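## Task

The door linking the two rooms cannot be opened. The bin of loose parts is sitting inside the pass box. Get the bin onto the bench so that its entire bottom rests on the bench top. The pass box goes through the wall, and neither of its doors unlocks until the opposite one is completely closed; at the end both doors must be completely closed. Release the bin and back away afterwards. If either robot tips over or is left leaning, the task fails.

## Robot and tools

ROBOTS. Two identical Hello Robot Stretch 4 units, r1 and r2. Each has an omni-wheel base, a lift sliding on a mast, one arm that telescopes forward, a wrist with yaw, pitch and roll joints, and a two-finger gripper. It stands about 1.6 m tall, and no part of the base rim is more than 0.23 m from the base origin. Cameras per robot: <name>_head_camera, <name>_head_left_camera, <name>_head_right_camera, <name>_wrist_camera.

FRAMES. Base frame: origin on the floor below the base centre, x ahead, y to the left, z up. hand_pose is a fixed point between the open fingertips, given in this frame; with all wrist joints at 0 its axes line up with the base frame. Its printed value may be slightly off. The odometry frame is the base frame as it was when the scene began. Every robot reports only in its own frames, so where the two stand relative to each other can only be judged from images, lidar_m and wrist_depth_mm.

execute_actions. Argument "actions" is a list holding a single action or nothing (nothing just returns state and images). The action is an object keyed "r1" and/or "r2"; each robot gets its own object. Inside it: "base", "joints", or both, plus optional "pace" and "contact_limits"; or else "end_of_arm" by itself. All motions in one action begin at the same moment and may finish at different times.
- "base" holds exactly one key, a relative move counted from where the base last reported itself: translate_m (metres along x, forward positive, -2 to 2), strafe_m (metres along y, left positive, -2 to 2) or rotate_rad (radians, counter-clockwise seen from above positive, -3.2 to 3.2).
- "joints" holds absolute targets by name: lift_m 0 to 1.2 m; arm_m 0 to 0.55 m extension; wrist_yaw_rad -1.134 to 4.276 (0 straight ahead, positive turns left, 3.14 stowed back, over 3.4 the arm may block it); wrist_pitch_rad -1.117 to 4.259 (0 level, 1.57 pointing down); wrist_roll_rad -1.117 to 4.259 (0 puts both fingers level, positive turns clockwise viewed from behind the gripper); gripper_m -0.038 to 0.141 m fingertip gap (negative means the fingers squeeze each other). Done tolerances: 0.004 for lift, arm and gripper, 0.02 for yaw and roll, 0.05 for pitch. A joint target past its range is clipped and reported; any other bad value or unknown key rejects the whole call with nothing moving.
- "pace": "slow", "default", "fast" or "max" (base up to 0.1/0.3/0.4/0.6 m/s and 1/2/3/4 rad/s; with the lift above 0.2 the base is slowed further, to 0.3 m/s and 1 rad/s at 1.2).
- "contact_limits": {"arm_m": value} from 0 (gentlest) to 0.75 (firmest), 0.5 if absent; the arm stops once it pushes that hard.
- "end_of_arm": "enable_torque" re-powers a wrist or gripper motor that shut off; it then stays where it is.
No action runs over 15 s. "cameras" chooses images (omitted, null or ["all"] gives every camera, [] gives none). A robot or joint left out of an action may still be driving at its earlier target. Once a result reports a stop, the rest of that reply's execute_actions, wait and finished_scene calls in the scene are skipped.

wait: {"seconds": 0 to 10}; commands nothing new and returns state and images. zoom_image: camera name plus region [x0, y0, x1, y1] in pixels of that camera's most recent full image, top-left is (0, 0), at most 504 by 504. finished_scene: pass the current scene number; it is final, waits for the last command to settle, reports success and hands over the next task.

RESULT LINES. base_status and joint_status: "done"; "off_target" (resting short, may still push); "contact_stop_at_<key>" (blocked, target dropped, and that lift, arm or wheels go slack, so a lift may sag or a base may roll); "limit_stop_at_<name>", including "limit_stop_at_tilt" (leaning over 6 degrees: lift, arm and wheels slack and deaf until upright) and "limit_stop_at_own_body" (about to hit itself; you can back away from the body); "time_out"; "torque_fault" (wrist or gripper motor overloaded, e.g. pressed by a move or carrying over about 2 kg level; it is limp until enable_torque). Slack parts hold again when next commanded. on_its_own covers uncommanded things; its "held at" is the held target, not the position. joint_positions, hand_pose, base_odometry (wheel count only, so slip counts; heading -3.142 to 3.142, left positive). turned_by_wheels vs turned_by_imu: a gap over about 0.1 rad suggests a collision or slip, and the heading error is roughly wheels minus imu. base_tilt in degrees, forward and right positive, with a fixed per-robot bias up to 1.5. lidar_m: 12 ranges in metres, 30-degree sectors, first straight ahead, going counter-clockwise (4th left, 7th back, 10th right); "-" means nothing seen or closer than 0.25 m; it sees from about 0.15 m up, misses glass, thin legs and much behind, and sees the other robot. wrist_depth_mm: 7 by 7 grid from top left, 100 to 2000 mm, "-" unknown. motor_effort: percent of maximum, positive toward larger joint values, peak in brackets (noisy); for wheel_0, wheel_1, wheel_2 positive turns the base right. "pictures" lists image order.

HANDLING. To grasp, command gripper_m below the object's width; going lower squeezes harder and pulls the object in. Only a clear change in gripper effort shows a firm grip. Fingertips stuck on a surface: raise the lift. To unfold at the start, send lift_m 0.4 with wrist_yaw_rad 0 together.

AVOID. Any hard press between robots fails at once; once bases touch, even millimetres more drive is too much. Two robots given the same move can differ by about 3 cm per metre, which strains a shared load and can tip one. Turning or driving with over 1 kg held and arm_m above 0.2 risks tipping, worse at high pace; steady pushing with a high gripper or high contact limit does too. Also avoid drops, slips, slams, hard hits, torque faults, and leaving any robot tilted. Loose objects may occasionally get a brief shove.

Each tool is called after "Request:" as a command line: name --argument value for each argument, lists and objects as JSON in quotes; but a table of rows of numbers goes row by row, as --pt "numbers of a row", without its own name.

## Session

Request:
execute_actions --actions '[]'

Scene clock: 0.00 s.
r1.base_odometry: x=+0.000 y=+0.000 heading=+0.000 (m, m, rad; r1's odometry frame)
r1.turned_by_wheels: +0.000 (rad since the last result)
r1.turned_by_imu: +0.000 (rad since the last result)
r1.base_tilt: forward=-0.3 right=-0.1 (deg)
r1.lidar_m: 2.24 1.77 2.79 2.54 1.39 1.16 1.18 1.04 0.88 0.88 1.02 1.12
r1.base_status: not commanded
r1.joint_positions: lift_m=+0.290 arm_m=-0.003 wrist_yaw_rad=+3.140 wrist_pitch_rad=+0.020 wrist_roll_rad=-0.003 gripper_m=+0.057
r1.joint_status: not commanded
r1.motor_effort: lift_m=+21 arm_m=+0 wrist_yaw_rad=-2 wrist_pitch_rad=-7 wrist_roll_rad=-2 gripper_m=+0 wheel_0=+0 wheel_1=+0 wheel_2=+0 (%)
r1.hand_pose: x=-0.1200 y=+0.0879 z=+0.4629 quat_wxyz=(+0.001, -0.010, -0.002, +1.000) (m; r1's base frame)
r1.wrist_depth_mm: - 141 267 1308 1229 1182 1118 / - 117 141 1308 1255 1160 1118 / - 121 150 1336 1229 1182 1118 / 145 144 272 1308 1255 1182 1138 / 225 1430 1430 1366 1255 1229 1118 / 223 1308 204 1336 199 1160 1160 / 223 1042 1042 - 1098 960 991
r2.base_odometry: x=+0.000 y=+0.000 heading=+0.000 (m, m, rad; r2's odometry frame)
r2.turned_by_wheels: +0.000 (rad since the last result)
r2.turned_by_imu: +0.000 (rad since the last result)
r2.base_tilt: forward=-0.5 right=-1.0 (deg)
r2.lidar_m: 0.91 0.90 0.99 1.30 1.26 1.41 2.23 3.37 1.63 1.71 1.72 1.14
r2.base_status: not commanded
r2.joint_positions: lift_m=+0.150 arm_m=-0.001 wrist_yaw_rad=+3.140 wrist_pitch_rad=+0.003 wrist_roll_rad=+0.016 gripper_m=+0.057
r2.joint_status: not commanded
r2.motor_effort: lift_m=+19 arm_m=-1 wrist_yaw_rad=-1 wrist_pitch_rad=-6 wrist_roll_rad=-1 gripper_m=-4 wheel_0=+0 wheel_1=+0 wheel_2=+0 (%)
r2.hand_pose: x=-0.1185 y=+0.0879 z=+0.3274 quat_wxyz=(+0.001, -0.002, +0.008, +1.000) (m; r2's base frame)
r2.wrist_depth_mm: - 138 233 - - 1618 1308 / - 116 140 - - 1661 1308 / - 123 158 - - 1661 1308 / 144 143 - - - 1708 1308 / 891 - - - 1756 1618 1308 / 233 1138 202 1042 200 1098 1078 / 230 750 842 - 778 741 768
pictures: r1_head_camera, r1_head_left_camera, r1_head_right_camera, r1_wrist_camera, r2_head_camera, r2_head_left_camera, r2_head_right_camera, r2_wrist_camera
Images, in order (width x height): r1_head_camera 420x560, r1_head_left_camera 420x672, r1_head_right_camera 420x672, r1_wrist_camera 616x392, r2_head_camera 420x560, r2_head_left_camera 420x672, r2_head_right_camera 420x672, r2_wrist_camera 616x392.

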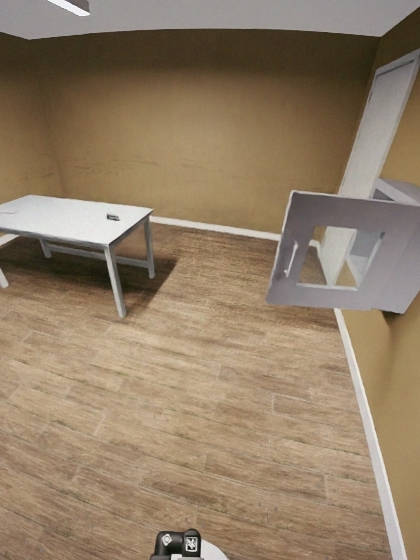

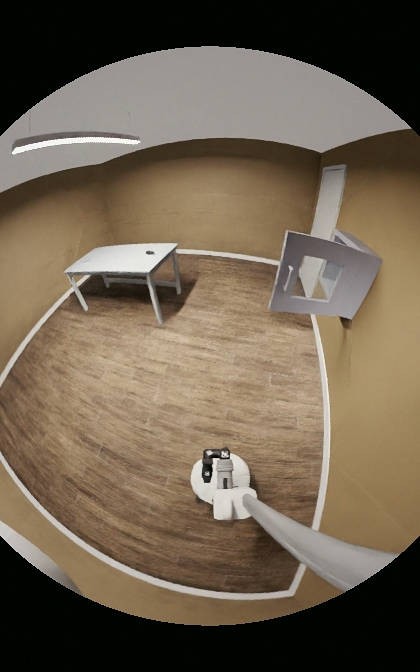

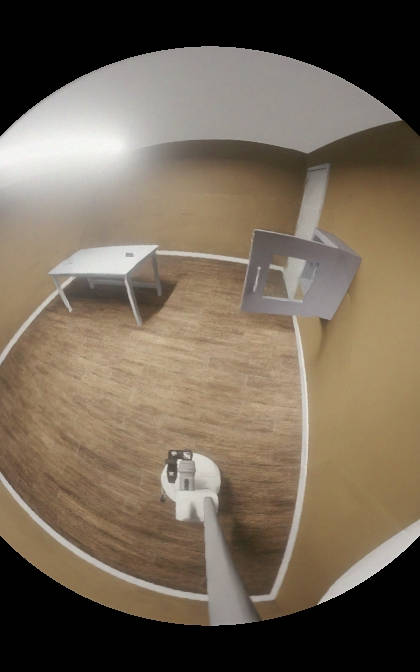

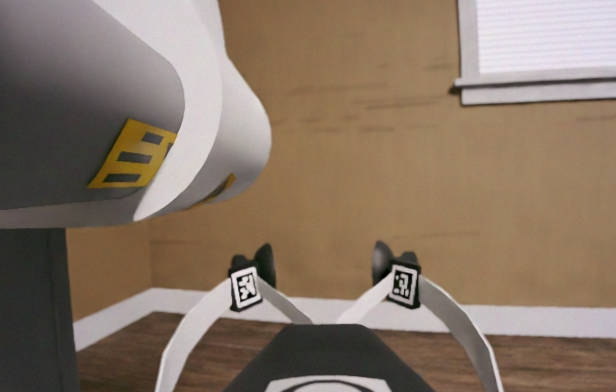

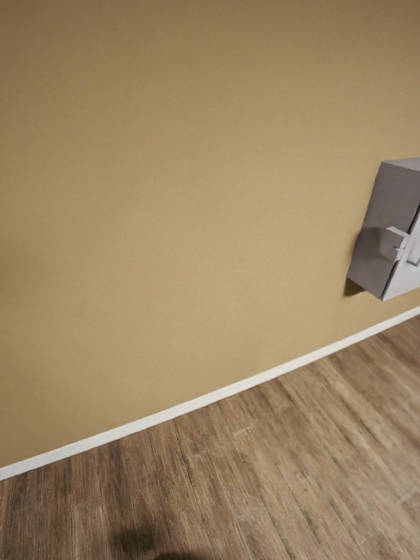

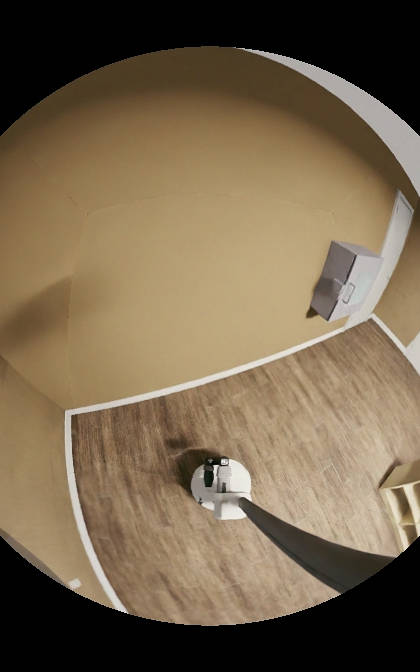

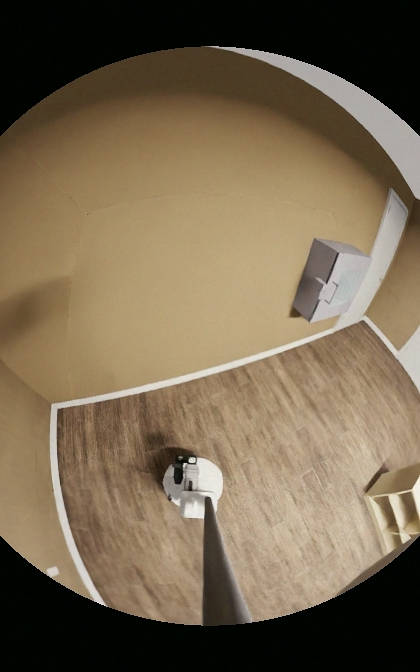

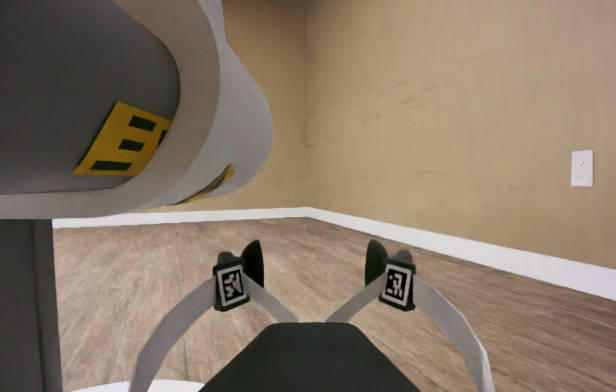

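Request:
execute_actions --actions '[{"r1":{"base":{"translate_m":1.58},"pace":"max"}}]' --cameras '[]'

Request:
execute_actions --actions '[{"r1":{"base":{"rotate_rad":-1.83},"joints":{"lift_m":0.8},"pace":"fast"}}]' --cameras '[]'

Request:
execute_actions --actions '[{"r1":{"joints":{"wrist_yaw_rad":0,"wrist_pitch_rad":0.3,"gripper_m":0.14},"pace":"fast"}}]' --cameras '["r1_head_camera","r1_wrist_camera","r1_head_left_camera"]'

Scene clock: 5.40 s.
r1.base_odometry: x=+1.580 y=+0.000 heading=+0.000 (m, m, rad; r1's odometry frame)
r1.turned_by_wheels: +0.000 (rad since the last result)
r1.turned_by_imu: -0.004 (rad since the last result)
r1.base_tilt: forward=-0.2 right=-0.2 (deg)
r1.lidar_m: 2.04 0.80 0.64 0.66 3.20 2.69 2.71 0.55 0.61 1.02 1.41 2.04
r1.base_status: done
r1.joint_positions: lift_m=+0.290 arm_m=-0.003 wrist_yaw_rad=+3.140 wrist_pitch_rad=+0.020 wrist_roll_rad=-0.003 gripper_m=+0.057
r1.joint_status: not commanded
r1.motor_effort: lift_m=+21(21) arm_m=+0(0) wrist_yaw_rad=-1(1) wrist_pitch_rad=-6(7) wrist_roll_rad=-2(2) gripper_m=-1(3) wheel_0=-2(8) wheel_1=-2(5) wheel_2=-1(12) (%)
r1.hand_pose: x=-0.1200 y=+0.0879 z=+0.4629 quat_wxyz=(+0.001, -0.010, -0.002, +1.000) (m; r1's base frame)
r1.wrist_depth_mm: - 140 267 - - - - / - 117 142 - - - - / - 121 150 - - - - / 145 144 272 - - - - / 224 1921 - - - - - / 223 1576 204 1366 200 1430 1397 / 222 1042 1078 - 1060 976 1008
r2.base_odometry: x=+0.000 y=+0.000 heading=+0.000 (m, m, rad; r2's odometry frame)
r2.turned_by_wheels: +0.000 (rad since the last result)
r2.turned_by_imu: -0.001 (rad since the last result)
r2.base_tilt: forward=-0.4 right=-1.1 (deg)
r2.lidar_m: 0.92 0.89 1.01 1.27 1.27 1.40 2.22 3.36 1.65 1.69 1.72 1.15
r2.base_status: not commanded
r2.joint_positions: lift_m=+0.150 arm_m=-0.001 wrist_yaw_rad=+3.140 wrist_pitch_rad=+0.003 wrist_roll_rad=+0.016 gripper_m=+0.057
r2.joint_status: not commanded
r2.motor_effort: lift_m=+19(19) arm_m=-1(1) wrist_yaw_rad=-1(1) wrist_pitch_rad=-7(6) wrist_roll_rad=+0(1) gripper_m=-3(3) wheel_0=+0(0) wheel_1=+0(0) wheel_2=+0(0) (%)
r2.hand_pose: x=-0.1185 y=+0.0879 z=+0.3274 quat_wxyz=(+0.001, -0.002, +0.008, +1.000) (m; r2's base frame)
r2.wrist_depth_mm: - 138 233 - - 1618 1308 / - 116 140 - - 1661 1308 / - 123 158 - - 1661 1281 / 144 143 - - - 1708 1281 / 878 - - - 1708 1618 1308 / 232 1138 202 1042 200 1098 1098 / 230 759 842 - 778 741 778
pictures: none
No camera images: the call's "cameras" was empty. Leave "cameras" out to get every camera's image.

Scene clock: 7.77 s.
r1.base_odometry: x=+1.580 y=+0.000 heading=-1.830 (m, m, rad; r1's odometry frame)
r1.turned_by_wheels: -1.830 (rad since the last result)
r1.turned_by_imu: -1.819 (rad since the last result)
r1.base_tilt: forward=-0.3 right=+0.0 (deg)
r1.lidar_m: 0.92 1.06 1.72 2.03 2.09 0.69 0.66 3.17 2.79 2.64 1.82 0.55
r1.base_status: done
r1.joint_positions: lift_m=+0.800 arm_m=-0.003 wrist_yaw_rad=+3.140 wrist_pitch_rad=+0.020 wrist_roll_rad=-0.003 gripper_m=+0.057
r1.joint_status: all done
r1.motor_effort: lift_m=+25(28) arm_m=+0(0) wrist_yaw_rad=+0(1) wrist_pitch_rad=-6(6) wrist_roll_rad=-2(2) gripper_m=-2(4) wheel_0=+0(6) wheel_1=+0(12) wheel_2=+0(5) (%)
r1.hand_pose: x=-0.1200 y=+0.0879 z=+0.9722 quat_wxyz=(+0.001, -0.010, -0.002, +1.000) (m; r1's base frame)
r1.wrist_depth_mm: - 141 267 - - - - / - 117 142 - - - - / - 121 150 - - - - / 145 144 272 - - - - / 224 - - 1397 1336 - - / 224 - 204 809 200 831 - / 223 - 1921 - - 831 1983
r2.base_odometry: x=+0.000 y=+0.000 heading=+0.000 (m, m, rad; r2's odometry frame)
r2.turned_by_wheels: +0.000 (rad since the last result)
r2.turned_by_imu: -0.001 (rad since the last result)
r2.base_tilt: forward=-0.5 right=-1.0 (deg)
r2.lidar_m: 0.92 0.90 0.99 1.28 1.28 1.43 2.20 3.37 1.64 1.70 1.69 1.14
r2.base_status: not commanded
r2.joint_positions: lift_m=+0.150 arm_m=-0.001 wrist_yaw_rad=+3.140 wrist_pitch_rad=+0.003 wrist_roll_rad=+0.016 gripper_m=+0.057
r2.joint_status: not commanded
r2.motor_effort: lift_m=+19(19) arm_m=-1(1) wrist_yaw_rad=-2(1) wrist_pitch_rad=-6(7) wrist_roll_rad=+0(0) gripper_m=-3(3) wheel_0=+0(0) wheel_1=+0(0) wheel_2=+0(0) (%)
r2.hand_pose: x=-0.1185 y=+0.0879 z=+0.3274 quat_wxyz=(+0.001, -0.002, +0.008, +1.000) (m; r2's base frame)
r2.wrist_depth_mm: - 139 233 - - 1661 1281 / - 116 140 - - 1661 1308 / - 123 158 - - 1661 1308 / 144 143 - - - 1661 1308 / 891 - 1983 - 1708 1618 1281 / 233 1138 202 1042 200 1098 1098 / 229 759 842 - 778 750 778
pictures: none
No camera images: the call's "cameras" was empty. Leave "cameras" out to get every camera's image.

Scene clock: 10.13 s.
r1.base_odometry: x=+1.580 y=+0.000 heading=-1.830 (m, m, rad; r1's odometry frame)
r1.turned_by_wheels: +0.000 (rad since the last result)
r1.turned_by_imu: -0.001 (rad since the last result)
r1.base_tilt: forward=-0.2 right=-0.1 (deg)
r1.lidar_m: 0.94 1.05 1.70 2.05 2.14 0.70 0.64 3.14 2.84 2.67 1.80 0.55
r1.base_status: not commanded
r1.joint_positions: lift_m=+0.800 arm_m=-0.003 wrist_yaw_rad=+0.000 wrist_pitch_rad=+0.302 wrist_roll_rad=-0.003 gripper_m=+0.140
r1.joint_status: all done
r1.motor_effort: lift_m=+25(25) arm_m=-1(0) wrist_yaw_rad=-3(3) wrist_pitch_rad=-6(6) wrist_roll_rad=-2(2) gripper_m=+0(0) wheel_0=+0(0) wheel_1=+0(0) wheel_2=+0(0) (%)
r1.hand_pose: x=+0.4438 y=-0.0873 z=+0.8920 quat_wxyz=(+0.989, -0.002, +0.151, +0.000) (m; r1's base frame)
r1.wrist_depth_mm: 917 866 1281 1255 741 931 931 / 931 866 - 1336 768 976 324 / 1025 931 1229 1182 809 1060 327 / 1078 946 904 891 715 1078 332 / 1118 1160 1138 1138 1160 394 336 / 1205 1229 1229 1205 1205 410 342 / 1281 1281 1255 - 1255 1255 343
r2.base_odometry: x=+0.000 y=+0.000 heading=+0.000 (m, m, rad; r2's odometry frame)
r2.turned_by_wheels: +0.000 (rad since the last result)
r2.turned_by_imu: -0.001 (rad since the last result)
r2.base_tilt: forward=-0.5 right=-1.1 (deg)
r2.lidar_m: 0.89 0.90 1.01 1.28 1.27 1.42 2.18 3.38 1.65 1.66 1.69 1.14
r2.base_status: not commanded
r2.joint_positions: lift_m=+0.150 arm_m=-0.001 wrist_yaw_rad=+3.140 wrist_pitch_rad=+0.003 wrist_roll_rad=+0.016 gripper_m=+0.057
r2.joint_status: not commanded
r2.motor_effort: lift_m=+19(19) arm_m=-1(1) wrist_yaw_rad=-2(2) wrist_pitch_rad=-7(6) wrist_roll_rad=+0(1) gripper_m=-5(4) wheel_0=+0(0) wheel_1=+0(0) wheel_2=-1(0) (%)
r2.hand_pose: x=-0.1185 y=+0.0879 z=+0.3274 quat_wxyz=(+0.001, -0.002, +0.008, +1.000) (m; r2's base frame)
r2.wrist_depth_mm: - 138 233 - - 1618 1308 / - 116 140 - - 1618 1308 / - 123 158 - - 1661 1281 / 144 143 - - - 1661 1308 / 878 - - 1983 1708 1618 1308 / 232 1138 202 1060 200 1098 1098 / 230 759 842 - 778 750 788
pictures: r1_head_camera, r1_head_left_camera, r1_wrist_camera
Images, in order (width x height): r1_head_camera 420x560, r1_head_left_camera 420x672, r1_wrist_camera 616x392.

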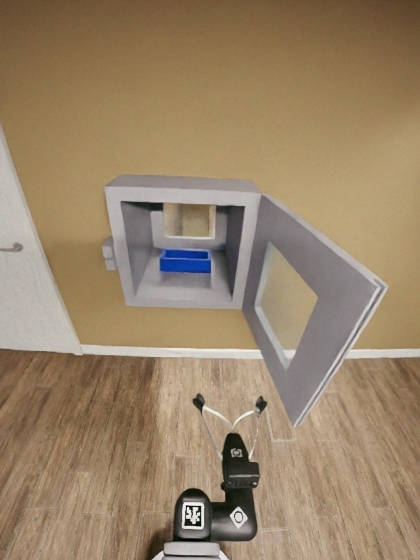

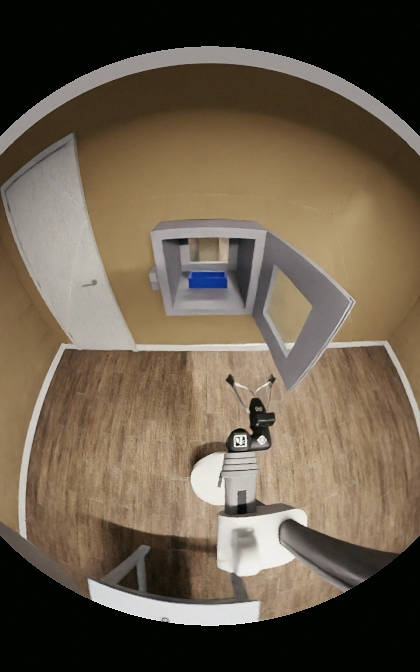

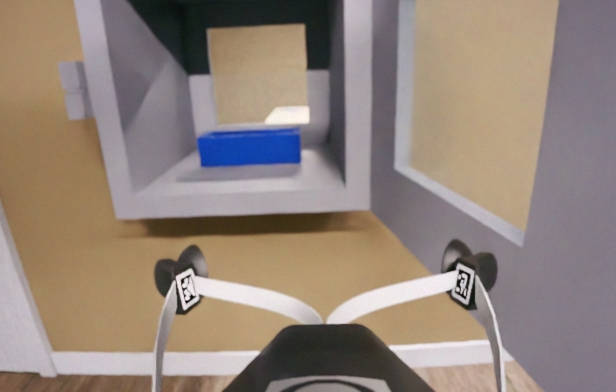

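Request:
execute_actions --actions '[{"r1":{"base":{"translate_m":0.5},"joints":{"wrist_pitch_rad":0,"lift_m":0.95},"pace":"fast"}}]' --cameras '["r1_head_camera","r1_wrist_camera","r1_head_left_camera"]'

Scene clock: 14.17 s.
r1.base_odometry: x=+1.452 y=-0.483 heading=-1.830 (m, m, rad; r1's odometry frame)
r1.turned_by_wheels: +0.000 (rad since the last result)
r1.turned_by_imu: -0.002 (rad since the last result)
r1.base_tilt: forward=-0.2 right=-0.1 (deg)
r1.lidar_m: 0.51 0.56 1.06 2.03 2.15 1.22 1.16 3.70 2.77 0.29 0.29 0.37
r1.base_status: done
r1.joint_positions: lift_m=+0.950 arm_m=-0.003 wrist_yaw_rad=+0.000 wrist_pitch_rad=+0.003 wrist_roll_rad=-0.003 gripper_m=+0.140
r1.joint_status: all done
r1.motor_effort: lift_m=+25(30) arm_m=+0(0) wrist_yaw_rad=+0(1) wrist_pitch_rad=-7(11) wrist_roll_rad=-2(2) gripper_m=+1(0) wheel_0=+0(5) wheel_1=+1(8) wheel_2=+0(10) (%)
r1.hand_pose: x=+0.4569 y=-0.0874 z=+1.1272 quat_wxyz=(+1.000, -0.002, +0.001, +0.000) (m; r1's base frame)
r1.wrist_depth_mm: 535 530 530 525 530 272 213 / 322 320 319 319 320 276 216 / 459 496 530 564 324 281 217 / 580 878 - 891 325 281 220 / 591 809 - 891 325 243 221 / 580 778 891 788 325 255 220 / 580 732 904 - 329 283 220
r2.base_odometry: x=+0.000 y=+0.000 heading=+0.000 (m, m, rad; r2's odometry frame)
r2.turned_by_wheels: +0.000 (rad since the last result)
r2.turned_by_imu: -0.001 (rad since the last result)
r2.base_tilt: forward=-0.4 right=-1.0 (deg)
r2.lidar_m: 0.91 0.90 0.99 1.29 1.27 1.41 2.20 3.38 1.64 1.70 1.72 1.15
r2.base_status: not commanded
r2.joint_positions: lift_m=+0.150 arm_m=-0.001 wrist_yaw_rad=+3.140 wrist_pitch_rad=+0.003 wrist_roll_rad=+0.016 gripper_m=+0.057
r2.joint_status: not commanded
r2.motor_effort: lift_m=+19(19) arm_m=-1(1) wrist_yaw_rad=-1(2) wrist_pitch_rad=-6(4) wrist_roll_rad=+1(1) gripper_m=-4(4) wheel_0=+0(0) wheel_1=+0(0) wheel_2=+0(0) (%)
r2.hand_pose: x=-0.1185 y=+0.0879 z=+0.3274 quat_wxyz=(+0.001, -0.002, +0.008, +1.000) (m; r2's base frame)
r2.wrist_depth_mm: - 138 233 - - 1618 1281 / - 116 140 - - 1661 1308 / - 123 158 - - 1661 1281 / 144 143 - - - 1708 1308 / 878 - - - 1756 1618 1308 / 231 1138 202 1025 200 1098 1078 / 229 759 842 - 778 741 778
pictures: r1_head_camera, r1_head_left_camera, r1_wrist_camera
Images, in order (width x height): r1_head_camera 420x560, r1_head_left_camera 420x672, r1_wrist_camera 616x392.

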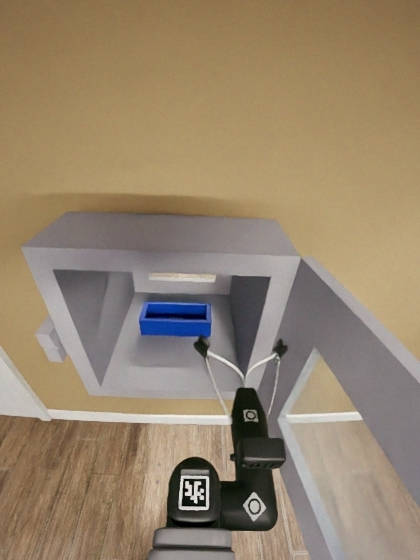

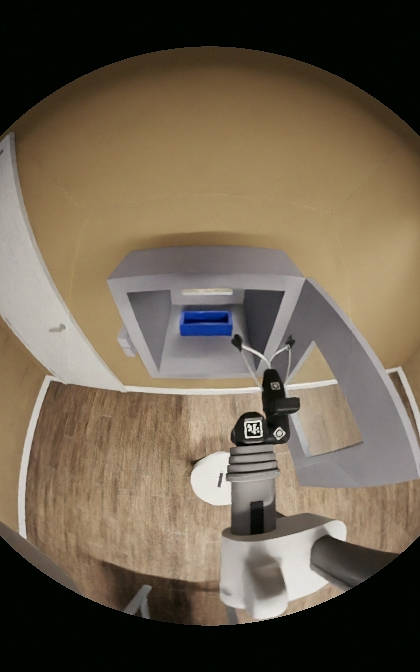

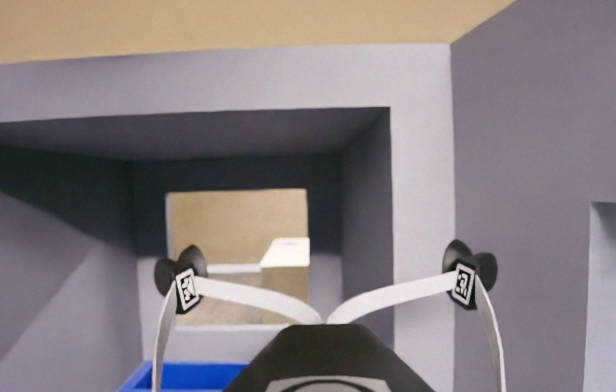

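Request:
execute_actions --actions '[{"r1":{"base":{"strafe_m":-0.04},"joints":{"wrist_pitch_rad":1.0,"wrist_yaw_rad":1.57,"lift_m":0.96}}}]' --cameras '[]'

Request:
execute_actions --actions '[{"r1":{"base":{"translate_m":0.1},"joints":{"arm_m":0.3},"contact_limits":{"arm_m":0.15},"pace":"slow"}}]' --cameras '["r1_head_camera","r1_wrist_camera"]'

Scene clock: 16.63 s.
r1.base_odometry: x=+1.413 y=-0.473 heading=-1.830 (m, m, rad; r1's odometry frame)
r1.turned_by_wheels: +0.000 (rad since the last result)
r1.turned_by_imu: -0.001 (rad since the last result)
r1.base_tilt: forward=-0.3 right=-0.1 (deg)
r1.lidar_m: 0.52 0.54 1.06 2.10 2.19 1.20 1.17 3.70 2.73 0.25 0.26 0.33
r1.base_status: done
r1.joint_positions: lift_m=+0.960 arm_m=-0.003 wrist_yaw_rad=+1.570 wrist_pitch_rad=+1.001 wrist_roll_rad=-0.003 gripper_m=+0.140
r1.joint_status: all done
r1.motor_effort: lift_m=+25(26) arm_m=+0(0) wrist_yaw_rad=+0(3) wrist_pitch_rad=-3(6) wrist_roll_rad=-2(2) gripper_m=+0(1) wheel_0=-1(7) wheel_1=+0(10) wheel_2=-1(2) (%)
r1.hand_pose: x=+0.2560 y=+0.1555 z=+0.8949 quat_wxyz=(+0.620, -0.340, +0.339, +0.621) (m; r1's base frame)
r1.wrist_depth_mm: 1983 1983 1863 1808 1756 960 707 / 1756 1661 1618 1661 1618 1025 421 / 1537 1537 1464 1464 1430 1060 455 / 1366 1397 1366 1308 1336 1060 433 / 1255 1281 1255 1229 1205 891 597 / 1160 1138 1118 1078 1098 960 778 / 1078 1078 1042 - 1042 1008 759
r2.base_odometry: x=+0.000 y=+0.000 heading=+0.000 (m, m, rad; r2's odometry frame)
r2.turned_by_wheels: +0.000 (rad since the last result)
r2.turned_by_imu: -0.001 (rad since the last result)
r2.base_tilt: forward=-0.4 right=-1.0 (deg)
r2.lidar_m: 0.91 0.89 1.01 1.27 1.28 1.40 2.22 3.38 1.63 1.70 1.72 1.14
r2.base_status: not commanded
r2.joint_positions: lift_m=+0.150 arm_m=-0.001 wrist_yaw_rad=+3.140 wrist_pitch_rad=+0.003 wrist_roll_rad=+0.016 gripper_m=+0.057
r2.joint_status: not commanded
r2.motor_effort: lift_m=+19(19) arm_m=-1(1) wrist_yaw_rad=-1(1) wrist_pitch_rad=-5(6) wrist_roll_rad=+1(1) gripper_m=-3(2) wheel_0=+0(0) wheel_1=+0(0) wheel_2=+0(0) (%)
r2.hand_pose: x=-0.1185 y=+0.0879 z=+0.3274 quat_wxyz=(+0.001, -0.002, +0.008, +1.000) (m; r2's base frame)
r2.wrist_depth_mm: - 138 232 - - 1661 1308 / - 116 140 - - 1661 1308 / - 123 158 - - 1661 1281 / 144 143 - - - 1661 1308 / 891 1983 1983 - 1708 1576 1281 / 232 1138 202 1042 200 1118 1098 / 230 759 842 - 778 741 778
pictures: none
No camera images: the call's "cameras" was empty. Leave "cameras" out to get every camera's image.

Scene clock: 20.33 s.
r1.base_odometry: x=+1.387 y=-0.569 heading=-1.831 (m, m, rad; r1's odometry frame)
r1.turned_by_wheels: -0.001 (rad since the last result)
r1.turned_by_imu: +0.003 (rad since the last result)
r1.base_tilt: forward=-0.2 right=+0.0 (deg)
r1.lidar_m: 0.41 0.43 0.60 2.09 2.19 1.34 1.25 3.75 0.27 0.25 0.25 0.31
r1.base_status: done
r1.joint_positions: lift_m=+0.960 arm_m=+0.264 wrist_yaw_rad=+1.570 wrist_pitch_rad=+1.001 wrist_roll_rad=-0.003 gripper_m=+0.140
r1.joint_status: arm_m contact_stop (moved +0.267 of +0.303)
r1.on_its_own: arm_m is slack since a contact_stop (your +0.300 is given up)
r1.motor_effort: lift_m=+24(25) arm_m=+0(18) wrist_yaw_rad=-1(1) wrist_pitch_rad=-4(4) wrist_roll_rad=-2(2) gripper_m=+0(1) wheel_0=-4(3) wheel_1=+3(4) wheel_2=-10(10) (%)
r1.contact_limits: arm_m 0.15
r1.hand_pose: x=+0.5228 y=+0.1555 z=+0.8950 quat_wxyz=(+0.620, -0.340, +0.339, +0.621) (m; r1's base frame)
r1.wrist_depth_mm: 1921 1921 1808 332 343 343 343 / 1756 1756 1661 392 397 399 402 / 1537 1499 1464 459 455 452 452 / 1397 1336 1366 433 427 384 387 / 1281 1229 1205 394 392 314 312 / 1118 1138 1098 355 351 336 278 / 1078 878 1025 - 336 329 278
r2.base_odometry: x=+0.000 y=+0.000 heading=+0.000 (m, m, rad; r2's odometry frame)
r2.turned_by_wheels: +0.000 (rad since the last result)
r2.turned_by_imu: -0.001 (rad since the last result)
r2.base_tilt: forward=-0.5 right=-1.0 (deg)
r2.lidar_m: 0.92 0.89 0.98 1.28 1.28 1.40 2.22 3.38 1.67 1.69 1.71 1.15
r2.base_status: not commanded
r2.joint_positions: lift_m=+0.150 arm_m=-0.001 wrist_yaw_rad=+3.140 wrist_pitch_rad=+0.003 wrist_roll_rad=+0.016 gripper_m=+0.057
r2.joint_status: not commanded
r2.motor_effort: lift_m=+19(19) arm_m=-1(1) wrist_yaw_rad=-1(2) wrist_pitch_rad=-5(6) wrist_roll_rad=+1(0) gripper_m=-5(4) wheel_0=+0(0) wheel_1=+0(0) wheel_2=+0(0) (%)
r2.hand_pose: x=-0.1185 y=+0.0879 z=+0.3274 quat_wxyz=(+0.001, -0.002, +0.008, +1.000) (m; r2's base frame)
r2.wrist_depth_mm: - 138 233 - - 1618 1281 / - 116 140 - - 1661 1308 / - 123 158 - - 1661 1308 / 144 143 - - - 1661 1308 / 891 - - - 1756 1618 1308 / 232 1138 201 1042 200 1098 1098 / 230 759 842 - 778 741 778
pictures: r1_head_camera, r1_wrist_camera
Images, in order (width x height): r1_head_camera 420x560, r1_wrist_camera 616x392.

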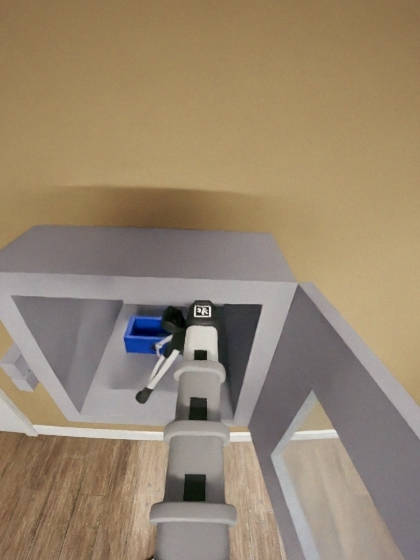

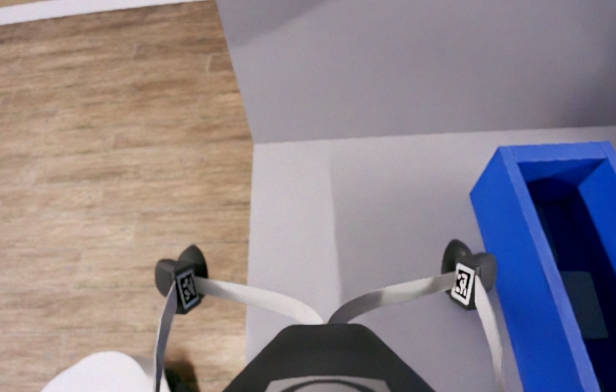

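Request:
execute_actions --actions '[{"r1":{"joints":{"arm_m":0.24,"wrist_pitch_rad":0.75,"lift_m":0.9}}}]' --cameras '[]'

Request:
execute_actions --actions '[{"r1":{"joints":{"arm_m":0.47},"contact_limits":{"arm_m":0.15},"pace":"slow"}}]' --cameras '["r1_head_camera","r1_wrist_camera"]'

Scene clock: 22.23 s.
r1.base_odometry: x=+1.387 y=-0.570 heading=-1.830 (m, m, rad; r1's odometry frame)
r1.turned_by_wheels: +0.001 (rad since the last result)
r1.turned_by_imu: +0.000 (rad since the last result)
r1.base_tilt: forward=-0.3 right=+0.0 (deg)
r1.lidar_m: 0.42 0.43 0.60 2.08 2.17 1.32 1.26 3.79 0.28 0.25 0.25 0.30
r1.base_status: not commanded
r1.joint_positions: lift_m=+0.900 arm_m=+0.241 wrist_yaw_rad=+1.570 wrist_pitch_rad=+0.752 wrist_roll_rad=-0.003 gripper_m=+0.140
r1.joint_status: all done
r1.motor_effort: lift_m=+16(22) arm_m=-7(8) wrist_yaw_rad=-1(1) wrist_pitch_rad=-5(9) wrist_roll_rad=-2(3) gripper_m=-1(1) wheel_0=-1(4) wheel_1=+0(3) wheel_2=+0(9) (%)
r1.hand_pose: x=+0.4997 y=+0.2106 z=+0.8815 quat_wxyz=(+0.658, -0.261, +0.259, +0.658) (m; r1's base frame)
r1.wrist_depth_mm: 1921 1921 1921 287 296 294 298 / - - - 325 327 325 329 / - 1921 1921 368 368 373 377 / 1618 1618 1618 421 430 427 418 / 1397 1397 1366 407 402 370 304 / 1229 1205 1118 343 336 334 310 / 1078 1060 1078 - 320 309 301
r2.base_odometry: x=+0.000 y=+0.000 heading=+0.000 (m, m, rad; r2's odometry frame)
r2.turned_by_wheels: +0.000 (rad since the last result)
r2.turned_by_imu: +0.000 (rad since the last result)
r2.base_tilt: forward=-0.5 right=-1.1 (deg)
r2.lidar_m: 0.92 0.90 1.00 1.29 1.28 1.40 2.22 3.37 1.67 1.68 1.70 1.13
r2.base_status: not commanded
r2.joint_positions: lift_m=+0.150 arm_m=-0.001 wrist_yaw_rad=+3.140 wrist_pitch_rad=+0.003 wrist_roll_rad=+0.016 gripper_m=+0.057
r2.joint_status: not commanded
r2.motor_effort: lift_m=+19(19) arm_m=-1(1) wrist_yaw_rad=-1(3) wrist_pitch_rad=-7(6) wrist_roll_rad=+1(1) gripper_m=-4(3) wheel_0=+0(0) wheel_1=+0(0) wheel_2=+0(0) (%)
r2.hand_pose: x=-0.1185 y=+0.0879 z=+0.3274 quat_wxyz=(+0.001, -0.002, +0.008, +1.000) (m; r2's base frame)
r2.wrist_depth_mm: - 138 233 - - 1618 1308 / - 116 140 - - 1618 1281 / - 123 158 - - 1661 1281 / 144 143 - - - 1708 1281 / 878 - - - 1708 1618 1281 / 232 1138 202 1042 200 1098 1098 / 229 759 831 - 778 741 778
pictures: none
No camera images: the call's "cameras" was empty. Leave "cameras" out to get every camera's image.

Scene clock: 25.80 s.
r1.base_odometry: x=+1.387 y=-0.570 heading=-1.830 (m, m, rad; r1's odometry frame)
r1.turned_by_wheels: +0.000 (rad since the last result)
r1.turned_by_imu: -0.001 (rad since the last result)
r1.base_tilt: forward=-0.2 right=-0.1 (deg)
r1.lidar_m: 0.42 0.43 0.61 2.10 2.19 1.32 1.26 3.80 0.26 0.25 0.25 0.30
r1.base_status: not commanded
r1.joint_positions: lift_m=+0.900 arm_m=+0.469 wrist_yaw_rad=+1.570 wrist_pitch_rad=+0.752 wrist_roll_rad=-0.003 gripper_m=+0.140
r1.joint_status: all done
r1.motor_effort: lift_m=+17(16) arm_m=+7(7) wrist_yaw_rad=+1(0) wrist_pitch_rad=-5(6) wrist_roll_rad=-2(2) gripper_m=+0(1) wheel_0=-1(1) wheel_1=+0(0) wheel_2=+0(0) (%)
r1.contact_limits: arm_m 0.15
r1.hand_pose: x=+0.7273 y=+0.2106 z=+0.8815 quat_wxyz=(+0.658, -0.261, +0.259, +0.658) (m; r1's base frame)
r1.wrist_depth_mm: 286 290 294 293 297 297 300 / 320 322 325 329 332 330 330 / 368 364 370 370 375 379 368 / 1576 424 424 424 421 424 402 / 1397 415 410 327 317 379 377 / 384 357 343 253 282 330 340 / 329 324 325 - 287 301 310
r2.base_odometry: x=+0.000 y=+0.000 heading=+0.000 (m, m, rad; r2's odometry frame)
r2.turned_by_wheels: +0.000 (rad since the last result)
r2.turned_by_imu: -0.001 (rad since the last result)
r2.base_tilt: forward=-0.5 right=-1.1 (deg)
r2.lidar_m: 0.91 0.90 0.99 1.30 1.27 1.42 2.24 3.39 1.65 1.72 1.72 1.15
r2.base_status: not commanded
r2.joint_positions: lift_m=+0.150 arm_m=-0.001 wrist_yaw_rad=+3.140 wrist_pitch_rad=+0.003 wrist_roll_rad=+0.016 gripper_m=+0.057
r2.joint_status: not commanded
r2.motor_effort: lift_m=+19(19) arm_m=-1(1) wrist_yaw_rad=-1(1) wrist_pitch_rad=-5(6) wrist_roll_rad=+0(1) gripper_m=-2(3) wheel_0=+0(0) wheel_1=+0(0) wheel_2=+0(0) (%)
r2.hand_pose: x=-0.1185 y=+0.0879 z=+0.3274 quat_wxyz=(+0.001, -0.002, +0.008, +1.000) (m; r2's base frame)
r2.wrist_depth_mm: - 138 233 - - 1618 1308 / - 116 140 - - 1661 1308 / - 123 158 - - 1661 1281 / 144 143 - - - 1661 1308 / 878 - 1983 1983 1756 1618 1308 / 232 1138 202 1042 200 1098 1098 / 230 759 842 - 778 741 778
pictures: r1_head_camera, r1_wrist_camera
Images, in order (width x height): r1_head_camera 420x560, r1_wrist_camera 616x392.

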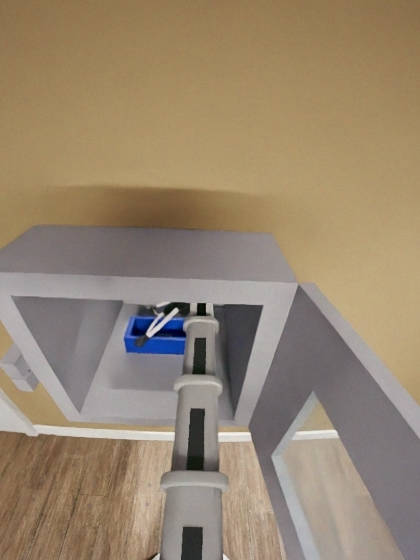

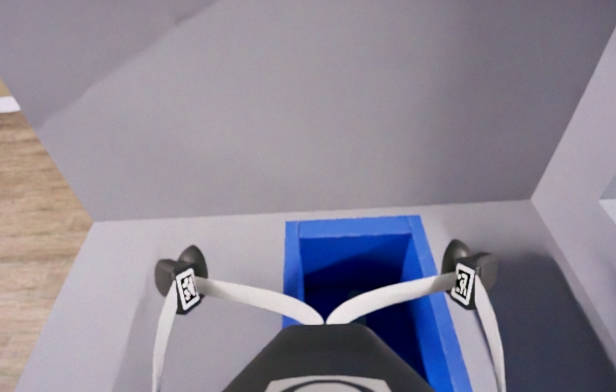

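Request:
execute_actions --actions '[{"r1":{"joints":{"arm_m":0.497},"contact_limits":{"arm_m":0.15}}}]' --cameras '[]'

Request:
execute_actions --actions '[{"r1":{"joints":{"wrist_pitch_rad":1.0,"lift_m":0.875},"pace":"slow"}}]' --cameras '["r1_wrist_camera"]'

Scene clock: 27.47 s.
r1.base_odometry: x=+1.387 y=-0.570 heading=-1.830 (m, m, rad; r1's odometry frame)
r1.turned_by_wheels: +0.000 (rad since the last result)
r1.turned_by_imu: +0.000 (rad since the last result)
r1.base_tilt: forward=-0.3 right=-0.1 (deg)
r1.lidar_m: 0.42 0.45 0.57 2.09 2.19 1.33 1.26 3.79 0.28 0.25 0.25 0.30
r1.base_status: not commanded
r1.joint_positions: lift_m=+0.900 arm_m=+0.496 wrist_yaw_rad=+1.570 wrist_pitch_rad=+0.752 wrist_roll_rad=-0.003 gripper_m=+0.140
r1.joint_status: all done
r1.motor_effort: lift_m=+17(16) arm_m=+7(8) wrist_yaw_rad=+0(1) wrist_pitch_rad=-5(5) wrist_roll_rad=-2(2) gripper_m=-1(2) wheel_0=-1(1) wheel_1=+0(0) wheel_2=+0(0) (%)
r1.contact_limits: arm_m 0.15
r1.hand_pose: x=+0.7543 y=+0.2106 z=+0.8815 quat_wxyz=(+0.658, -0.261, +0.259, +0.658) (m; r1's base frame)
r1.wrist_depth_mm: 287 293 294 293 298 297 301 / 322 324 327 329 332 332 324 / 362 368 370 373 375 377 351 / 1576 424 424 430 427 424 357 / 1281 415 399 317 345 379 357 / 368 355 259 303 253 334 334 / 325 324 320 - 251 309 307
r2.base_odometry: x=+0.000 y=+0.000 heading=+0.000 (m, m, rad; r2's odometry frame)
r2.turned_by_wheels: +0.000 (rad since the last result)
r2.turned_by_imu: +0.000 (rad since the last result)
r2.base_tilt: forward=-0.5 right=-1.0 (deg)
r2.lidar_m: 0.92 0.89 0.99 1.29 1.27 1.42 2.24 3.38 1.67 1.71 1.71 1.16
r2.base_status: not commanded
r2.joint_positions: lift_m=+0.150 arm_m=-0.001 wrist_yaw_rad=+3.140 wrist_pitch_rad=+0.003 wrist_roll_rad=+0.016 gripper_m=+0.057
r2.joint_status: not commanded
r2.motor_effort: lift_m=+19(18) arm_m=-1(1) wrist_yaw_rad=-2(2) wrist_pitch_rad=-5(5) wrist_roll_rad=+1(2) gripper_m=-3(4) wheel_0=+0(0) wheel_1=+0(0) wheel_2=+0(0) (%)
r2.hand_pose: x=-0.1185 y=+0.0879 z=+0.3274 quat_wxyz=(+0.001, -0.002, +0.008, +1.000) (m; r2's base frame)
r2.wrist_depth_mm: - 138 232 - - 1618 1281 / - 116 140 - - 1661 1281 / - 123 158 - - 1661 1281 / 144 143 - - - 1661 1308 / 891 - - - 1708 1618 1281 / 232 1138 201 1042 200 1098 1098 / 230 768 831 - 778 741 788
pictures: none
No camera images: the call's "cameras" was empty. Leave "cameras" out to get every camera's image.

Scene clock: 28.47 s.
r1.base_odometry: x=+1.387 y=-0.570 heading=-1.830 (m, m, rad; r1's odometry frame)
r1.turned_by_wheels: +0.000 (rad since the last result)
r1.turned_by_imu: +0.000 (rad since the last result)
r1.base_tilt: forward=-0.2 right=-0.1 (deg)
r1.lidar_m: 0.42 0.44 0.60 2.10 2.17 1.33 1.26 3.78 0.28 0.25 0.25 0.30
r1.base_status: not commanded
r1.joint_positions: lift_m=+0.875 arm_m=+0.496 wrist_yaw_rad=+1.570 wrist_pitch_rad=+1.000 wrist_roll_rad=-0.003 gripper_m=+0.140
r1.joint_status: all done
r1.motor_effort: lift_m=+15(15) arm_m=+7(6) wrist_yaw_rad=-1(1) wrist_pitch_rad=+0(3) wrist_roll_rad=-1(2) gripper_m=+1(1) wheel_0=-1(1) wheel_1=+0(0) wheel_2=+0(0) (%)
r1.hand_pose: x=+0.7543 y=+0.1558 z=+0.8109 quat_wxyz=(+0.620, -0.340, +0.338, +0.621) (m; r1's base frame)
r1.wrist_depth_mm: 327 330 334 334 342 343 330 / 377 379 377 370 382 384 347 / 384 379 366 297 301 357 342 / 345 340 325 319 304 324 319 / 315 309 248 290 278 294 290 / 287 281 200 236 187 264 268 / 266 265 232 - 191 250 250
r2.base_odometry: x=+0.000 y=+0.000 heading=+0.000 (m, m, rad; r2's odometry frame)
r2.turned_by_wheels: +0.000 (rad since the last result)
r2.turned_by_imu: +0.000 (rad since the last result)
r2.base_tilt: forward=-0.4 right=-1.0 (deg)
r2.lidar_m: 0.91 0.89 1.01 1.28 1.24 1.41 2.23 3.40 1.65 1.72 1.71 1.16
r2.base_status: not commanded
r2.joint_positions: lift_m=+0.150 arm_m=-0.001 wrist_yaw_rad=+3.140 wrist_pitch_rad=+0.003 wrist_roll_rad=+0.016 gripper_m=+0.057
r2.joint_status: not commanded
r2.motor_effort: lift_m=+19(19) arm_m=-1(1) wrist_yaw_rad=-1(2) wrist_pitch_rad=-5(6) wrist_roll_rad=+0(2) gripper_m=-6(4) wheel_0=+0(0) wheel_1=+0(0) wheel_2=+0(1) (%)
r2.hand_pose: x=-0.1185 y=+0.0879 z=+0.3274 quat_wxyz=(+0.001, -0.002, +0.008, +1.000) (m; r2's base frame)
r2.wrist_depth_mm: - 138 233 - - 1618 1308 / - 116 140 - - 1618 1308 / - 123 158 - - 1661 1281 / 144 143 - - - 1661 1308 / 878 - - - 1708 1618 1308 / 233 1138 202 1042 200 1098 1078 / 230 759 831 - 778 741 768
pictures: r1_wrist_camera
Images, in order (width x height): r1_wrist_camera 616x392.

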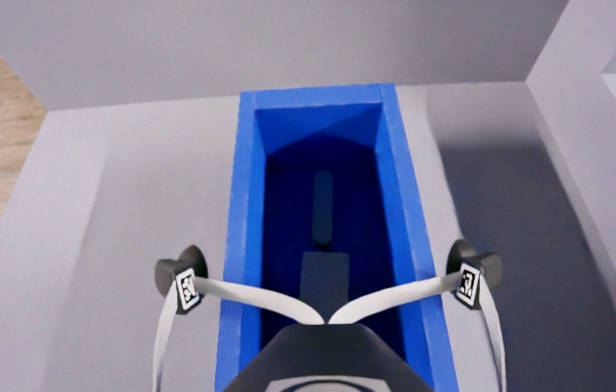

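Request:
execute_actions --actions '[{"r1":{"joints":{"gripper_m":0.04}}}]' --cameras '[]'

Request:
execute_actions --actions '[{"r1":{"joints":{"lift_m":0.897}}}]' --cameras '["r1_wrist_camera"]'

Request:
execute_actions --actions '[{"r1":{"base":{"translate_m":-0.55},"joints":{"arm_m":0.1}}}]' --cameras '["r1_wrist_camera","r1_head_left_camera"]'

Scene clock: 31.63 s.
r1.base_odometry: x=+1.387 y=-0.570 heading=-1.830 (m, m, rad; r1's odometry frame)
r1.turned_by_wheels: +0.000 (rad since the last result)
r1.turned_by_imu: -0.001 (rad since the last result)
r1.base_tilt: forward=-0.2 right=+0.0 (deg)
r1.lidar_m: 0.43 0.46 0.60 2.09 2.17 1.32 1.27 3.77 0.27 0.25 0.25 0.30
r1.base_status: not commanded
r1.joint_positions: lift_m=+0.875 arm_m=+0.496 wrist_yaw_rad=+1.570 wrist_pitch_rad=+1.005 wrist_roll_rad=-0.003 gripper_m=+0.041
r1.joint_status: all done
r1.motor_effort: lift_m=+18(18) arm_m=+6(7) wrist_yaw_rad=-1(4) wrist_pitch_rad=-13(15) wrist_roll_rad=-1(1) gripper_m=-34(29) wheel_0=-1(1) wheel_1=+0(0) wheel_2=+0(0) (%)
r1.hand_pose: x=+0.7543 y=+0.1547 z=+0.8099 quat_wxyz=(+0.619, -0.341, +0.340, +0.620) (m; r1's base frame)
r1.wrist_depth_mm: 327 332 338 336 343 345 334 / 375 384 375 247 373 379 351 / 384 373 353 278 268 349 336 / 342 336 277 296 276 320 312 / 310 306 222 272 236 291 287 / 285 272 184 224 206 178 266 / 264 260 179 - 181 247 -
r2.base_odometry: x=+0.000 y=+0.000 heading=+0.000 (m, m, rad; r2's odometry frame)
r2.turned_by_wheels: +0.000 (rad since the last result)
r2.turned_by_imu: -0.001 (rad since the last result)
r2.base_tilt: forward=-0.5 right=-1.0 (deg)
r2.lidar_m: 0.91 0.90 0.97 1.29 1.27 1.39 2.22 3.39 1.65 1.69 1.70 1.16
r2.base_status: not commanded
r2.joint_positions: lift_m=+0.150 arm_m=-0.001 wrist_yaw_rad=+3.140 wrist_pitch_rad=+0.003 wrist_roll_rad=+0.016 gripper_m=+0.057
r2.joint_status: not commanded
r2.motor_effort: lift_m=+19(19) arm_m=-1(1) wrist_yaw_rad=-1(1) wrist_pitch_rad=-6(4) wrist_roll_rad=+1(1) gripper_m=-4(4) wheel_0=+0(0) wheel_1=+0(0) wheel_2=+0(1) (%)
r2.hand_pose: x=-0.1185 y=+0.0879 z=+0.3274 quat_wxyz=(+0.001, -0.002, +0.008, +1.000) (m; r2's base frame)
r2.wrist_depth_mm: - 138 232 - - 1661 1281 / - 116 140 - - 1618 1308 / - 123 158 - - 1661 1281 / 144 143 - - - 1661 1281 / 878 - - - 1756 1618 1308 / 232 1138 202 1042 200 1098 1078 / 230 759 831 - 778 741 778
pictures: none
No camera images: the call's "cameras" was empty. Leave "cameras" out to get every camera's image.

Scene clock: 32.47 s.
r1.base_odometry: x=+1.387 y=-0.570 heading=-1.830 (m, m, rad; r1's odometry frame)
r1.turned_by_wheels: +0.000 (rad since the last result)
r1.turned_by_imu: +0.000 (rad since the last result)
r1.base_tilt: forward=-0.2 right=-0.1 (deg)
r1.lidar_m: 0.42 0.45 0.58 2.07 2.19 1.33 1.27 3.78 0.29 0.25 0.25 0.29
r1.base_status: not commanded
r1.joint_positions: lift_m=+0.896 arm_m=+0.496 wrist_yaw_rad=+1.570 wrist_pitch_rad=+1.005 wrist_roll_rad=-0.003 gripper_m=+0.041
r1.joint_status: all done
r1.motor_effort: lift_m=+28(29) arm_m=+6(6) wrist_yaw_rad=+0(0) wrist_pitch_rad=-14(14) wrist_roll_rad=-2(1) gripper_m=-32(31) wheel_0=-1(1) wheel_1=+0(0) wheel_2=+0(0) (%)
r1.hand_pose: x=+0.7543 y=+0.1546 z=+0.8312 quat_wxyz=(+0.619, -0.341, +0.340, +0.620) (m; r1's base frame)
r1.wrist_depth_mm: 327 332 336 336 345 345 332 / 379 384 377 249 373 402 349 / 421 404 382 279 270 377 355 / 373 362 276 294 277 343 334 / 336 329 221 271 236 312 307 / 307 293 184 224 207 178 285 / 283 279 178 - 181 266 -
r2.base_odometry: x=+0.000 y=+0.000 heading=+0.000 (m, m, rad; r2's odometry frame)
r2.turned_by_wheels: +0.000 (rad since the last result)
r2.turned_by_imu: +0.000 (rad since the last result)
r2.base_tilt: forward=-0.5 right=-1.0 (deg)
r2.lidar_m: 0.92 0.91 0.99 1.26 1.27 1.40 2.21 3.38 1.67 1.70 1.70 1.15
r2.base_status: not commanded
r2.joint_positions: lift_m=+0.150 arm_m=-0.001 wrist_yaw_rad=+3.140 wrist_pitch_rad=+0.003 wrist_roll_rad=+0.016 gripper_m=+0.057
r2.joint_status: not commanded
r2.motor_effort: lift_m=+18(19) arm_m=-1(1) wrist_yaw_rad=-1(1) wrist_pitch_rad=-7(5) wrist_roll_rad=+1(0) gripper_m=-4(3) wheel_0=+0(0) wheel_1=+0(0) wheel_2=+0(0) (%)
r2.hand_pose: x=-0.1185 y=+0.0879 z=+0.3274 quat_wxyz=(+0.001, -0.002, +0.008, +1.000) (m; r2's base frame)
r2.wrist_depth_mm: - 138 233 - - 1618 1308 / - 116 140 - - 1661 1281 / - 123 158 - - 1708 1308 / 144 143 - - - 1708 1281 / 891 - - 1983 1708 1618 1308 / 232 1160 202 1042 200 1098 1078 / 229 759 831 - 778 741 778
pictures: r1_wrist_camera
Images, in order (width x height): r1_wrist_camera 616x392.

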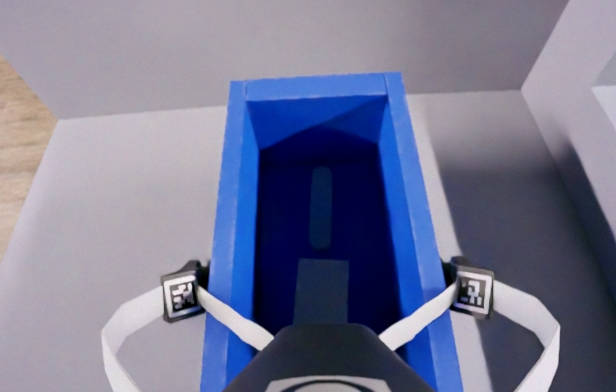

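Scene clock: 35.77 s.
r1.base_odometry: x=+1.529 y=-0.038 heading=-1.830 (m, m, rad; r1's odometry frame)
r1.turned_by_wheels: +0.000 (rad since the last result)
r1.turned_by_imu: +0.000 (rad since the last result)
r1.base_tilt: forward=-0.3 right=-0.1 (deg)
r1.lidar_m: 0.28 0.32 1.62 2.08 2.18 0.74 0.70 3.20 2.72 2.60 1.75 0.47
r1.base_status: done
r1.joint_positions: lift_m=+0.897 arm_m=+0.101 wrist_yaw_rad=+1.570 wrist_pitch_rad=+1.005 wrist_roll_rad=-0.003 gripper_m=+0.041
r1.joint_status: all done
r1.motor_effort: lift_m=+26(28) arm_m=-7(7) wrist_yaw_rad=-1(0) wrist_pitch_rad=-13(13) wrist_roll_rad=-2(1) gripper_m=-31(32) wheel_0=-1(5) wheel_1=+1(2) wheel_2=+0(8) (%)
r1.hand_pose: x=+0.3596 y=+0.1546 z=+0.8312 quat_wxyz=(+0.619, -0.341, +0.340, +0.620) (m; r1's base frame)
r1.wrist_depth_mm: 1983 1756 1756 1708 1661 1618 1160 / 1618 1618 1618 246 1464 1464 1160 / 1430 1430 1366 279 270 1336 1229 / 1308 1281 276 294 274 1205 1182 / 1229 1229 221 272 237 1118 1078 / 1098 1042 183 224 208 177 1008 / 1008 778 178 - 180 931 931
r2.base_odometry: x=+0.000 y=+0.000 heading=+0.000 (m, m, rad; r2's odometry frame)
r2.turned_by_wheels: +0.000 (rad since the last result)
r2.turned_by_imu: -0.001 (rad since the last result)
r2.base_tilt: forward=-0.5 right=-1.0 (deg)
r2.lidar_m: 0.91 0.89 0.99 1.29 1.27 1.40 2.19 3.37 1.64 1.68 1.73 1.15
r2.base_status: not commanded
r2.joint_positions: lift_m=+0.150 arm_m=-0.001 wrist_yaw_rad=+3.140 wrist_pitch_rad=+0.003 wrist_roll_rad=+0.016 gripper_m=+0.057
r2.joint_status: not commanded
r2.motor_effort: lift_m=+19(19) arm_m=-1(1) wrist_yaw_rad=-3(1) wrist_pitch_rad=-6(7) wrist_roll_rad=-1(2) gripper_m=-4(4) wheel_0=+0(0) wheel_1=+0(0) wheel_2=+0(1) (%)
r2.hand_pose: x=-0.1185 y=+0.0879 z=+0.3274 quat_wxyz=(+0.001, -0.002, +0.008, +1.000) (m; r2's base frame)
r2.wrist_depth_mm: - 138 233 - - 1576 1308 / - 116 140 - - 1661 1308 / - 123 158 - - 1661 1281 / 144 143 - - - 1661 1308 / 891 - - 1983 1756 1576 1281 / 232 1138 202 1042 199 1098 1078 / 230 759 831 - 778 741 768
pictures: r1_head_left_camera, r1_wrist_camera
Images, in order (width x height): r1_head_left_camera 420x672, r1_wrist_camera 616x392.

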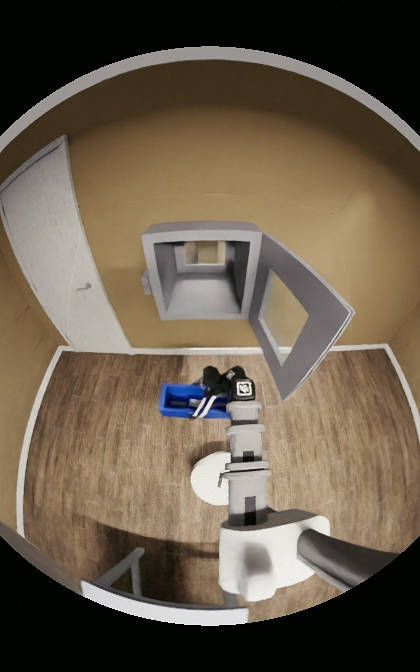

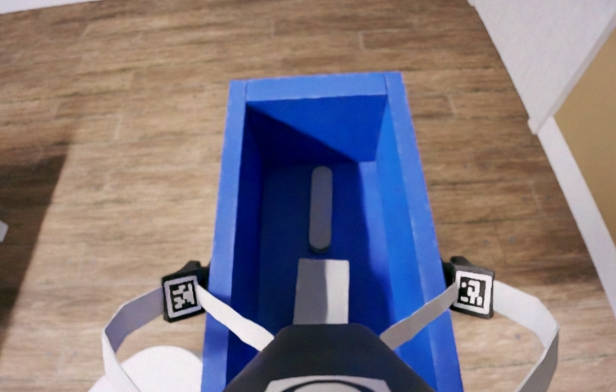

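Request:
execute_actions --actions '[{"r1":{"base":{"rotate_rad":2.6},"joints":{"lift_m":1.05},"pace":"slow"}}]' --cameras '["r1_head_left_camera","r1_head_camera"]'

Scene clock: 40.03 s.
r1.base_odometry: x=+1.529 y=-0.038 heading=+0.770 (m, m, rad; r1's odometry frame)
r1.turned_by_wheels: +2.600 (rad since the last result)
r1.turned_by_imu: +2.581 (rad since the last result)
r1.base_tilt: forward=-0.2 right=-0.1 (deg)
r1.lidar_m: 0.28 0.32 3.19 2.81 2.63 1.80 0.50 0.79 1.01 1.58 2.08 2.13
r1.base_status: done
r1.joint_positions: lift_m=+1.049 arm_m=+0.101 wrist_yaw_rad=+1.570 wrist_pitch_rad=+1.005 wrist_roll_rad=-0.003 gripper_m=+0.041
r1.joint_status: all done
r1.motor_effort: lift_m=+27(28) arm_m=-7(7) wrist_yaw_rad=+0(0) wrist_pitch_rad=-12(15) wrist_roll_rad=-2(2) gripper_m=-30(31) wheel_0=+0(3) wheel_1=-1(7) wheel_2=-1(5) (%)
r1.hand_pose: x=+0.3596 y=+0.1547 z=+0.9842 quat_wxyz=(+0.619, -0.341, +0.340, +0.620) (m; r1's base frame)
r1.wrist_depth_mm: - - - - 1921 1863 1921 / 1921 1863 1808 246 1708 1708 609 / 1708 1618 1537 281 270 559 549 / 1499 1464 274 294 274 647 500 / 1366 1308 222 271 236 1281 866 / 1229 1182 183 224 206 178 1182 / 1138 1138 178 - 181 1060 1078
r2.base_odometry: x=+0.000 y=+0.000 heading=+0.000 (m, m, rad; r2's odometry frame)
r2.turned_by_wheels: +0.000 (rad since the last result)
r2.turned_by_imu: -0.001 (rad since the last result)
r2.base_tilt: forward=-0.5 right=-1.0 (deg)
r2.lidar_m: 0.91 0.90 1.00 1.28 1.27 1.42 2.20 3.39 1.65 1.71 1.70 1.11
r2.base_status: not commanded
r2.joint_positions: lift_m=+0.150 arm_m=-0.001 wrist_yaw_rad=+3.140 wrist_pitch_rad=+0.003 wrist_roll_rad=+0.016 gripper_m=+0.057
r2.joint_status: not commanded
r2.motor_effort: lift_m=+19(19) arm_m=-1(1) wrist_yaw_rad=-2(2) wrist_pitch_rad=-6(6) wrist_roll_rad=-2(1) gripper_m=-5(4) wheel_0=+0(0) wheel_1=+0(0) wheel_2=+0(1) (%)
r2.hand_pose: x=-0.1185 y=+0.0879 z=+0.3274 quat_wxyz=(+0.001, -0.002, +0.008, +1.000) (m; r2's base frame)
r2.wrist_depth_mm: - 138 232 - - 1661 1281 / - 116 140 - - 1661 1308 / - 123 158 - - 1661 1281 / 144 143 - - - 1661 1308 / 891 - 1983 - 1756 1618 1308 / 232 1138 202 1042 200 1098 1078 / 230 759 842 - 778 741 778
pictures: r1_head_camera, r1_head_left_camera
Images, in order (width x height): r1_head_camera 420x560, r1_head_left_camera 420x672.

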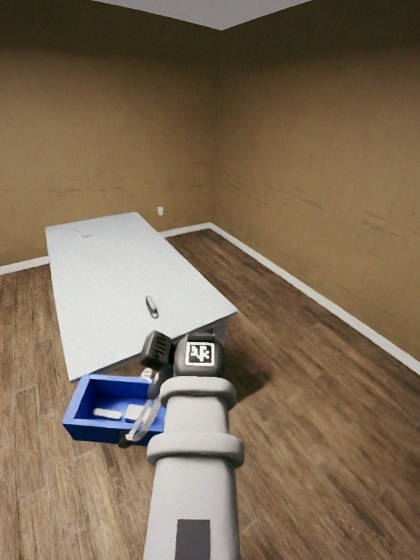

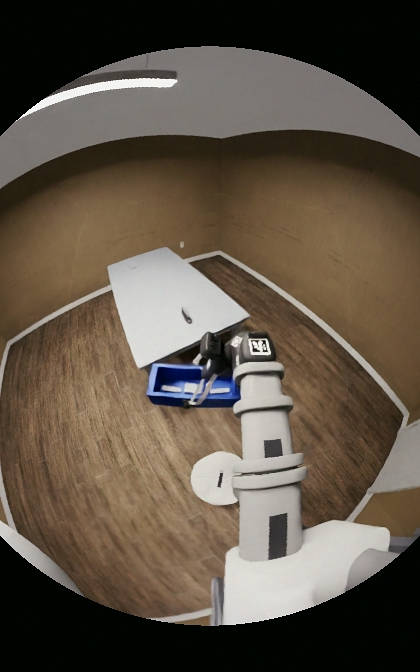

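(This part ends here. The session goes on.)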